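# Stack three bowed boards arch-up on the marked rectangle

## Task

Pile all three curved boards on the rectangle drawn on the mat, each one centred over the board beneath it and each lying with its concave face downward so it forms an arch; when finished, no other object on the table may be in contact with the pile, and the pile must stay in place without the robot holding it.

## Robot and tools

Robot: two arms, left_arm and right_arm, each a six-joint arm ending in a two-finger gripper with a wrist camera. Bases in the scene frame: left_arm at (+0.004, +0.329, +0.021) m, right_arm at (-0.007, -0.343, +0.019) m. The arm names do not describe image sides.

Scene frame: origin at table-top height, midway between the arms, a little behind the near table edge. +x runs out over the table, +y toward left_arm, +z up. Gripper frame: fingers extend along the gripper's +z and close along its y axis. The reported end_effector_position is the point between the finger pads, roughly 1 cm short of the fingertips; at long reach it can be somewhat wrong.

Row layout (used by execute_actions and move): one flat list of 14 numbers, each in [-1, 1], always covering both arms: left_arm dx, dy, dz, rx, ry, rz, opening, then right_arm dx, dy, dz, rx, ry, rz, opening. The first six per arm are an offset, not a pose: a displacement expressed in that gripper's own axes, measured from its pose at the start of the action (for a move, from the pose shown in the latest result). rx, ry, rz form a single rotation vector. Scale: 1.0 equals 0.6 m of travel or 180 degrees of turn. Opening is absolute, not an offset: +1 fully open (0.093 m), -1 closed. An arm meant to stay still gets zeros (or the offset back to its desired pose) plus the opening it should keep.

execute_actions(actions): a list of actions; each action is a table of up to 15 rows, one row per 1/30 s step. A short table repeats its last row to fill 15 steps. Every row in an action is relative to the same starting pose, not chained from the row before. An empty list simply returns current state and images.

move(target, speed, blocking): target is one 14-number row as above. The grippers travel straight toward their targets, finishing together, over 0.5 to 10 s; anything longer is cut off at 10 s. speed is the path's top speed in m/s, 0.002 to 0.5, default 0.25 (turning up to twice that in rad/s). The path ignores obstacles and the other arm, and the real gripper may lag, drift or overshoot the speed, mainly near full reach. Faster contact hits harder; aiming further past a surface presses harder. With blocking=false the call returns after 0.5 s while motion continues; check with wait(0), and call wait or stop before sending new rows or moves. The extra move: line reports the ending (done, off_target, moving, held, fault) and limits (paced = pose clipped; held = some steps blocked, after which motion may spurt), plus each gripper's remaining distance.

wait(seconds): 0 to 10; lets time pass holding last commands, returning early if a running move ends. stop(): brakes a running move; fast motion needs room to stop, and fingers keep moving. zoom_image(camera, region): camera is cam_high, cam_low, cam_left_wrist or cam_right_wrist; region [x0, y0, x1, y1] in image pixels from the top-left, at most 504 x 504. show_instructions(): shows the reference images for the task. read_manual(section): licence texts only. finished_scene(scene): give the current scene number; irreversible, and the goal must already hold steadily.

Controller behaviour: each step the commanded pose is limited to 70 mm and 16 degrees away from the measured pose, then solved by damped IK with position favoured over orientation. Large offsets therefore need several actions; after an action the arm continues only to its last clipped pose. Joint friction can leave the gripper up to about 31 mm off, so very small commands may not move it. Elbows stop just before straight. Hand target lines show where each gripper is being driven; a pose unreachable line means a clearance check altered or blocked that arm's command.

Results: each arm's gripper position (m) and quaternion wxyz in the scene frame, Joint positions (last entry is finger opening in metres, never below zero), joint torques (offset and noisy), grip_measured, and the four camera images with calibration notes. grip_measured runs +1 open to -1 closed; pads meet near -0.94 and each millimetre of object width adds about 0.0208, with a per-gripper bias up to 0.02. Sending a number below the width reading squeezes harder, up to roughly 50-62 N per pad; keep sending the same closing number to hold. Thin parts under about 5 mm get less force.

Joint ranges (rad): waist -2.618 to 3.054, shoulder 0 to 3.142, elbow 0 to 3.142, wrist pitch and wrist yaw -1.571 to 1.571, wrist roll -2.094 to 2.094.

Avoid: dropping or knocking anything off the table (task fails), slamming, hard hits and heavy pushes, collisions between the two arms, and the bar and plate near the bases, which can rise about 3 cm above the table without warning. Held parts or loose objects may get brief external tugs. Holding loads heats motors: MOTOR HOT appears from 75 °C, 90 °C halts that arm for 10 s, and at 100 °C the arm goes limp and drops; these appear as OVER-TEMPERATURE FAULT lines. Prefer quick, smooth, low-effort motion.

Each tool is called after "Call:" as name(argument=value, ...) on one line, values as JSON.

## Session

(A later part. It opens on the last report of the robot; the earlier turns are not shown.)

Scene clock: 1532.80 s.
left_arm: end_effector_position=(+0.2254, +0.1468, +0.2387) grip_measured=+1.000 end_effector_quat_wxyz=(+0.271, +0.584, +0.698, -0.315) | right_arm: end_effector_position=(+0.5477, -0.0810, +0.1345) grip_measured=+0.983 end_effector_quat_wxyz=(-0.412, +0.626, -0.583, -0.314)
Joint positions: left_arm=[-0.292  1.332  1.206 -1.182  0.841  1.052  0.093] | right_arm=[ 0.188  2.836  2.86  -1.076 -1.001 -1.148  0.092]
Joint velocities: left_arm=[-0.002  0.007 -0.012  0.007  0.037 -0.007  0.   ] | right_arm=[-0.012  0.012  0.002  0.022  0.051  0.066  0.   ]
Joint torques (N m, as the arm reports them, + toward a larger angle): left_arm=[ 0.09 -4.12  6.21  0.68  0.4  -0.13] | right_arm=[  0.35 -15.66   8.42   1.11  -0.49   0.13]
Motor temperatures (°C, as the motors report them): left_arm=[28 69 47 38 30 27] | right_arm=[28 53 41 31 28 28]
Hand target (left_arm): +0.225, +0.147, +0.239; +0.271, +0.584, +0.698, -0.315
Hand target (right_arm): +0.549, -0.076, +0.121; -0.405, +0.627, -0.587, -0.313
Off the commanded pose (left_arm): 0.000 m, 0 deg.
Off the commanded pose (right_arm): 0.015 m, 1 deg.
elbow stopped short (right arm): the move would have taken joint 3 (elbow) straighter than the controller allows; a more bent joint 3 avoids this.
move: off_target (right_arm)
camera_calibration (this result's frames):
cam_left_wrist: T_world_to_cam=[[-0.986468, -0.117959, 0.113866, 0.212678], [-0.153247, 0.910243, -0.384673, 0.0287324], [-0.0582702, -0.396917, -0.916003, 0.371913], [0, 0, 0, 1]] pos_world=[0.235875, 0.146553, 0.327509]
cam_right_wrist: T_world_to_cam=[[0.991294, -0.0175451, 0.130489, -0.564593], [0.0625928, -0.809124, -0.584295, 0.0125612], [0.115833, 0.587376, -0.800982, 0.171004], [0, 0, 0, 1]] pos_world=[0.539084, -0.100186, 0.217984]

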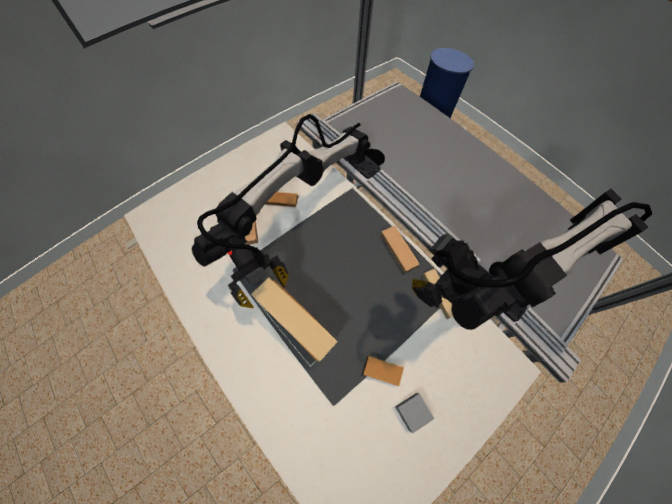

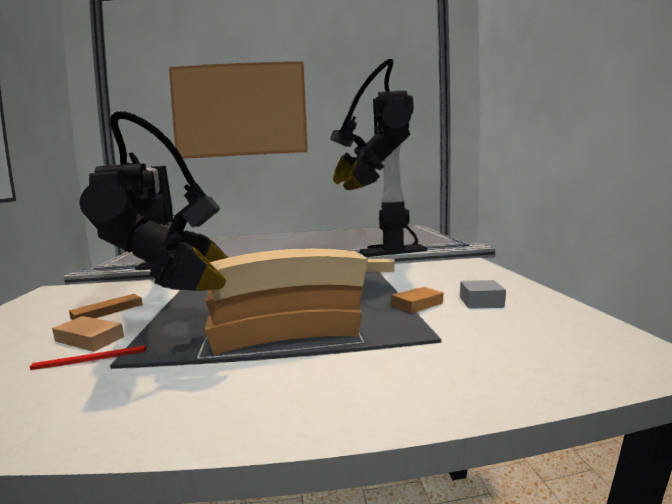

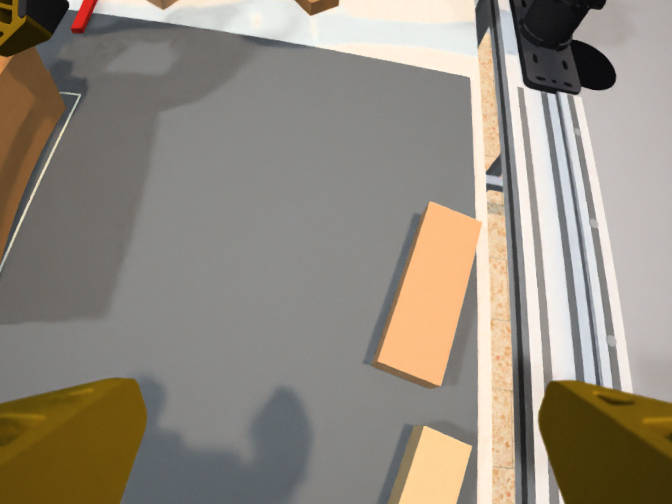

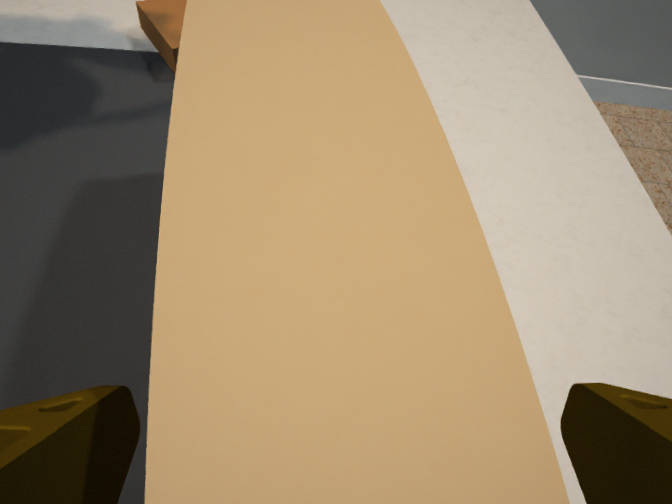

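Call:
move(target=[0,0,0,0,0,0,1,-0.005,0.045,-0.005,0,0,0,1], speed=0.02)

Scene clock: 1537.20 s.
left_arm: end_effector_position=(+0.2254, +0.1468, +0.2387) grip_measured=+1.000 end_effector_quat_wxyz=(+0.271, +0.584, +0.698, -0.315) | right_arm: end_effector_position=(+0.5244, -0.0859, +0.1359) grip_measured=+0.983 end_effector_quat_wxyz=(-0.414, +0.626, -0.582, -0.313)
Joint positions: left_arm=[-0.292  1.332  1.206 -1.182  0.841  1.052  0.093] | right_arm=[ 0.188  2.543  2.291 -0.792 -1.001 -1.144  0.092]
Joint velocities: left_arm=[-0.002 -0.007  0.002 -0.051  0.037 -0.022  0.   ] | right_arm=[-0.002 -0.017 -0.007  0.007  0.037  0.051 -0.001]
Joint torques (N m, as the arm reports them, + toward a larger angle): left_arm=[ 0.02 -3.93  6.16  0.67  0.39 -0.05] | right_arm=[  0.34 -17.69   5.94   1.1   -0.6    0.09]
Motor temperatures (°C, as the motors report them): left_arm=[28 68 47 38 30 27] | right_arm=[28 55 41 31 28 28]
Hand target (left_arm): +0.225, +0.147, +0.239; +0.271, +0.584, +0.698, -0.315
Hand target (right_arm): +0.521, -0.082, +0.135; -0.411, +0.627, -0.582, -0.314
Off the commanded pose (left_arm): 0.000 m, 0 deg.
Off the commanded pose (right_arm): 0.006 m, 0 deg.
move: done
camera_calibration (this result's frames):
cam_left_wrist: T_world_to_cam=[[-0.986468, -0.117959, 0.113866, 0.212678], [-0.153247, 0.910243, -0.384673, 0.0287324], [-0.0582702, -0.396917, -0.916003, 0.371913], [0, 0, 0, 1]] pos_world=[0.235875, 0.146553, 0.327509]
cam_right_wrist: T_world_to_cam=[[0.990608, -0.0198074, 0.135287, -0.542308], [0.0638403, -0.807972, -0.585752, 0.0104719], [0.12091, 0.588888, -0.799119, 0.174884], [0, 0, 0, 1]] pos_world=[0.515401, -0.105268, 0.219255]

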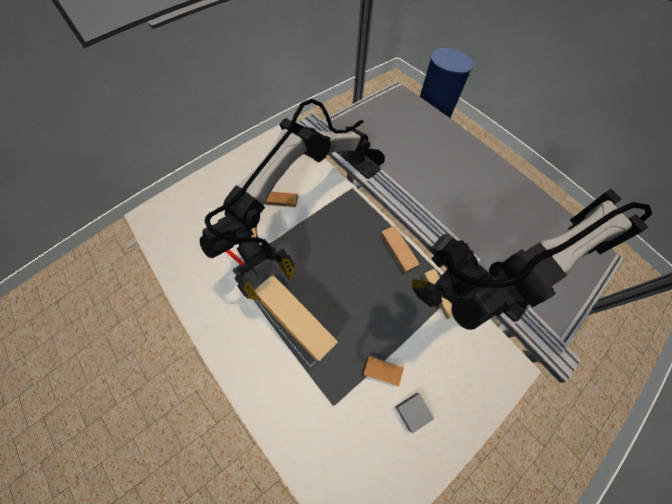

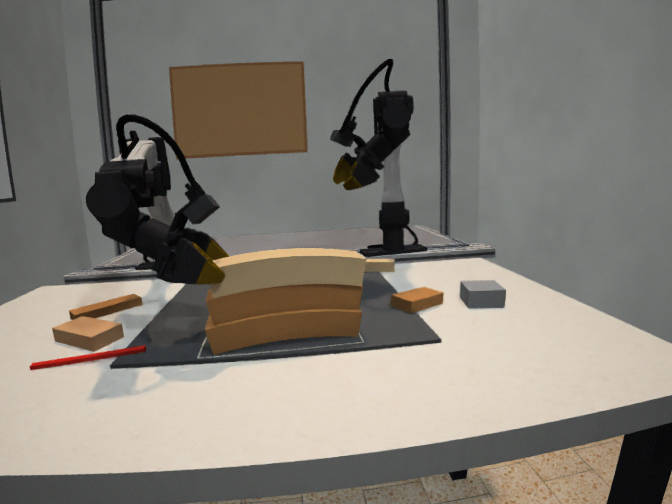

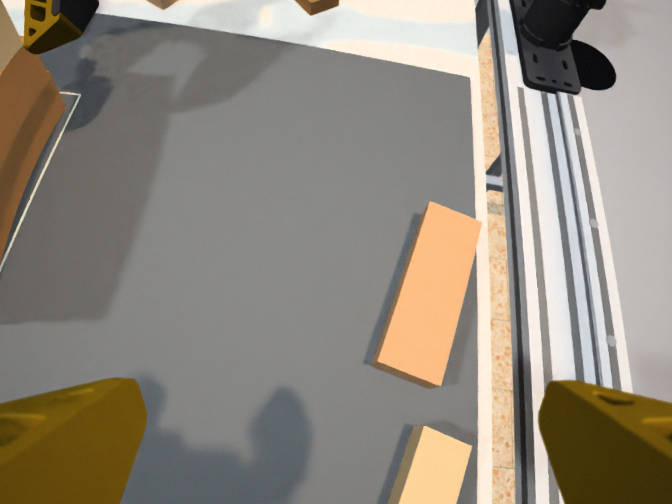

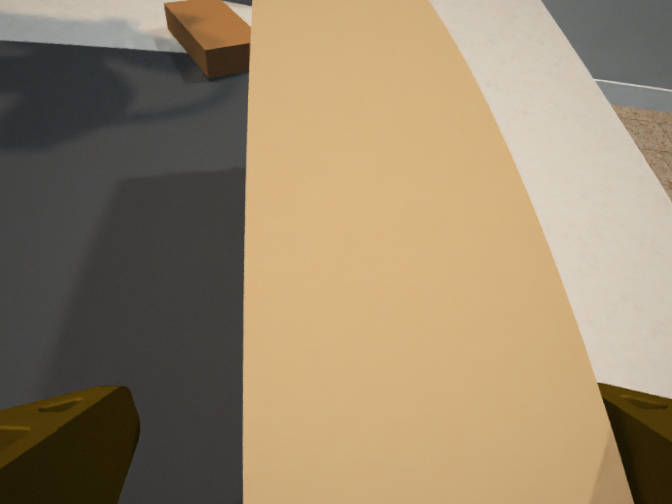

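Call:
move(target=[0,0,0,0,0,0,1, 0,-0.04,0,0,0,0,1], speed=0.03)

Call:
move(target=[0,0,0,0,0,0,1, 0,0,-0.2,0,0,0,1], speed=0.08)

Scene clock: 1544.60 s.
left_arm: end_effector_position=(+0.2254, +0.1468, +0.2387) grip_measured=+1.000 end_effector_quat_wxyz=(+0.271, +0.584, +0.698, -0.315) | right_arm: end_effector_position=(+0.5477, -0.0811, +0.1554) grip_measured=+0.983 end_effector_quat_wxyz=(-0.429, +0.630, -0.572, -0.302)
Joint positions: left_arm=[-0.292  1.332  1.206 -1.182  0.841  1.052  0.093] | right_arm=[ 0.188  2.726  2.706 -0.978 -1.001 -1.143  0.092]
Joint velocities: left_arm=[-0.007  0.012 -0.027  0.007  0.022  0.022  0.   ] | right_arm=[ 0.012  0.032  0.129 -0.022  0.051 -0.051 -0.   ]
Joint torques (N m, as the arm reports them, + toward a larger angle): left_arm=[ 0.   -4.14  6.37  0.7   0.39 -0.12] | right_arm=[ -0.86 -15.06   8.66   1.06  -0.64  -0.09]
Motor temperatures (°C, as the motors report them): left_arm=[28 65 47 37 30 27] | right_arm=[28 59 41 32 28 28]
Hand target (left_arm): +0.225, +0.147, +0.239; +0.271, +0.584, +0.698, -0.315
Hand target (right_arm): +0.547, -0.086, +0.139; -0.416, +0.625, -0.583, -0.312
Off the commanded pose (left_arm): 0.000 m, 0 deg.
Off the commanded pose (right_arm): 0.017 m, 3 deg.
move: off_target (right_arm)
camera_calibration (this result's frames):
cam_left_wrist: T_world_to_cam=[[-0.986468, -0.117959, 0.113866, 0.212678], [-0.153247, 0.910243, -0.384673, 0.0287324], [-0.0582702, -0.396917, -0.916003, 0.371913], [0, 0, 0, 1]] pos_world=[0.235875, 0.146553, 0.327509]
cam_right_wrist: T_world_to_cam=[[0.983926, -0.0220246, 0.17721, -0.570919], [0.0883034, -0.802537, -0.590031, 0.0119959], [0.155213, 0.596195, -0.787693, 0.164854], [0, 0, 0, 1]] pos_world=[0.535096, -0.101232, 0.238105]

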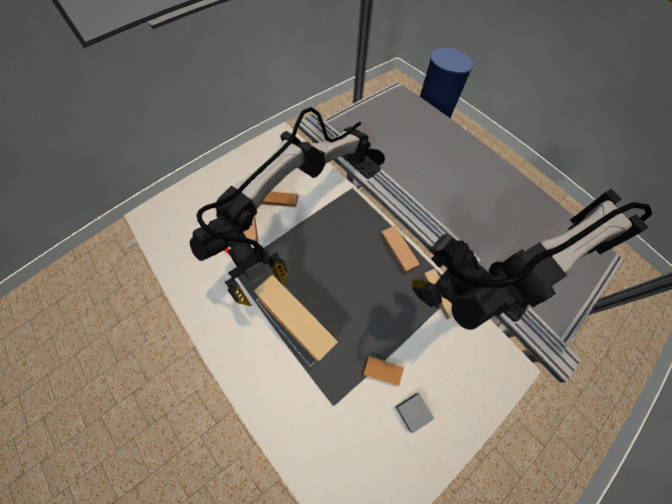

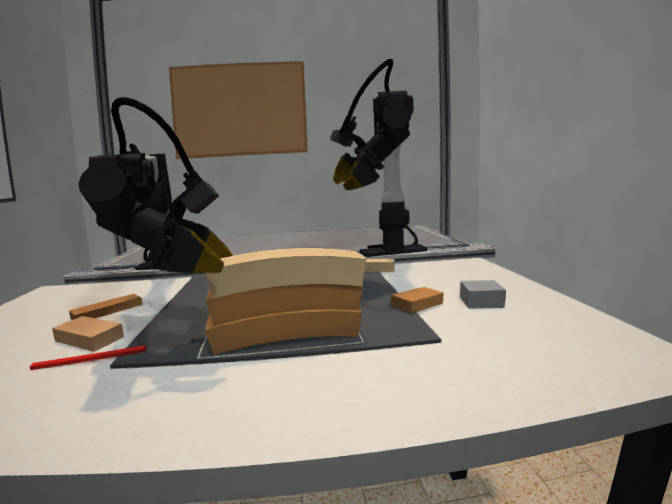

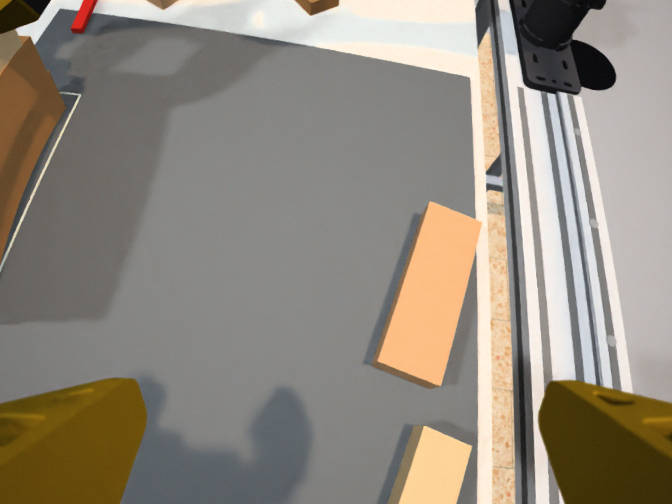

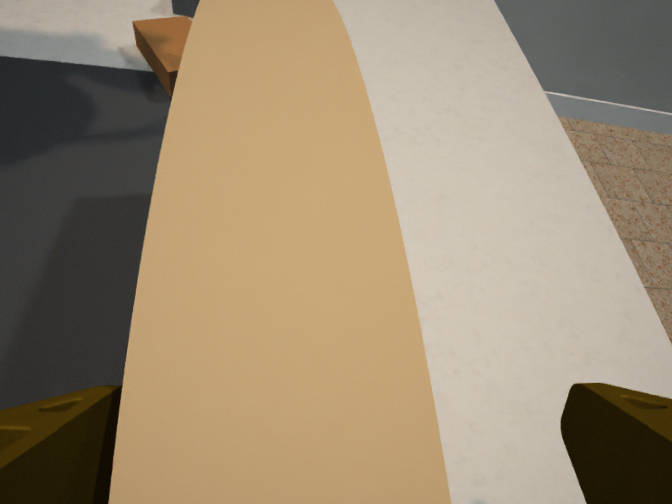

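Scene clock: 1546.57 s.
left_arm: end_effector_position=(+0.2254, +0.1468, +0.2387) grip_measured=+1.000 end_effector_quat_wxyz=(+0.271, +0.584, +0.698, -0.315) | right_arm: end_effector_position=(+0.5368, -0.1860, +0.2063) grip_measured=+0.983 end_effector_quat_wxyz=(-0.446, +0.620, -0.580, -0.285)
Joint positions: left_arm=[-0.292  1.332  1.206 -1.182  0.841  1.052  0.093] | right_arm=[-0.003  2.686  2.86  -1.357 -1.071 -1.39   0.092]
Joint velocities: left_arm=[-0.017  0.007 -0.007 -0.037 -0.066 -0.007  0.   ] | right_arm=[-0.017 -0.022  0.017 -0.081 -0.007 -0.081 -0.001]
Joint torques (N m, as the arm reports them, + toward a larger angle): left_arm=[-0.03 -4.01  6.39  0.68  0.41 -0.08] | right_arm=[ -0.28 -16.64   7.87   0.72  -0.74  -0.04]
Motor temperatures (°C, as the motors report them): left_arm=[28 65 47 37 30 27] | right_arm=[28 60 41 32 28 28]
Hand target (left_arm): +0.225, +0.147, +0.239; +0.271, +0.584, +0.698, -0.315
Hand target (right_arm): +0.535, -0.187, +0.209; -0.447, +0.619, -0.579, -0.288
Off the commanded pose (left_arm): 0.000 m, 0 deg.
Off the commanded pose (right_arm): 0.004 m, 3 deg.
elbow stopped short (right arm): the move would have taken joint 3 (elbow) straighter than the controller allows; a more bent joint 3 avoids this.
move: off_target (right_arm)
camera_calibration (this result's frames):
cam_left_wrist: T_world_to_cam=[[-0.986468, -0.117959, 0.113866, 0.212678], [-0.153247, 0.910243, -0.384673, 0.0287324], [-0.0582702, -0.396917, -0.916003, 0.371913], [0, 0, 0, 1]] pos_world=[0.235875, 0.146553, 0.327509]
cam_right_wrist: T_world_to_cam=[[0.976518, -0.0693453, 0.203971, -0.58189], [0.0669301, -0.802278, -0.593186, -0.0290088], [0.204776, 0.592909, -0.778798, 0.240092], [0, 0, 0, 1]] pos_world=[0.521003, -0.205977, 0.288464]

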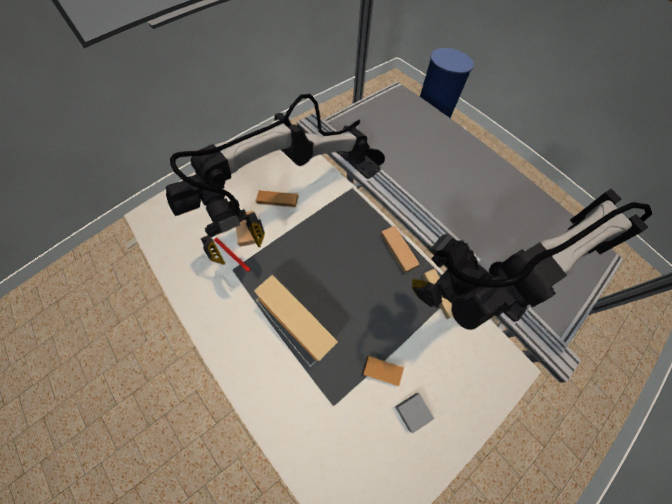

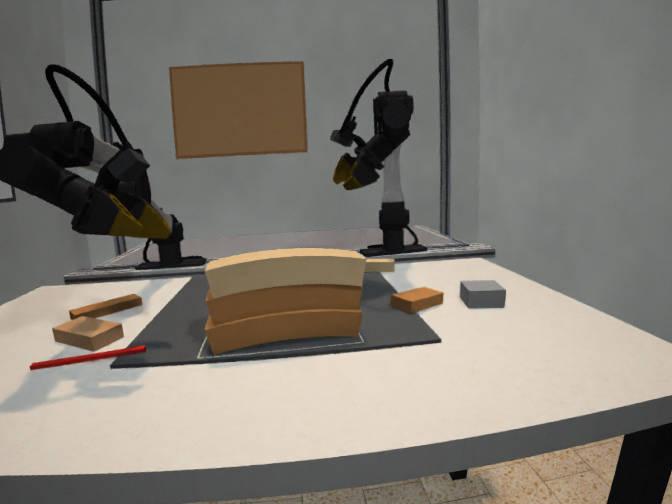

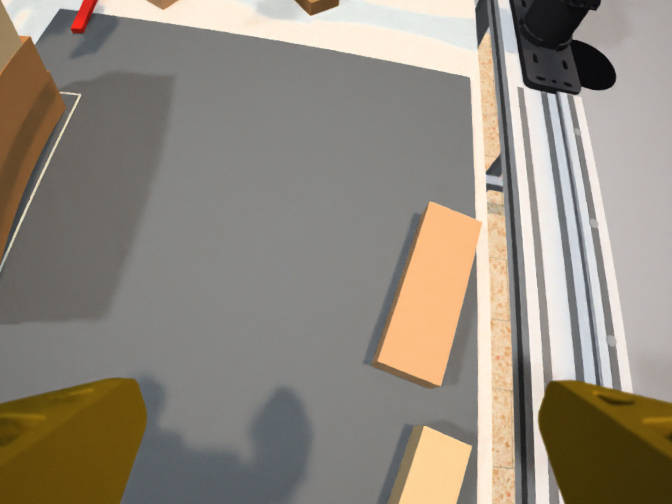

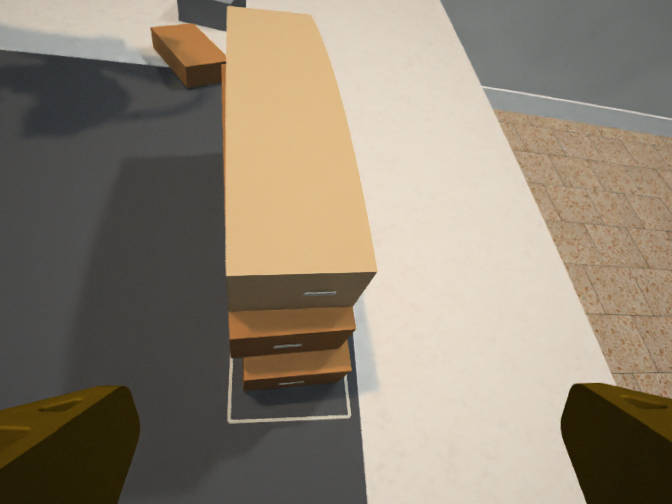

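Call:
finished_scene(scene=2)

The scene is finished: the task was done.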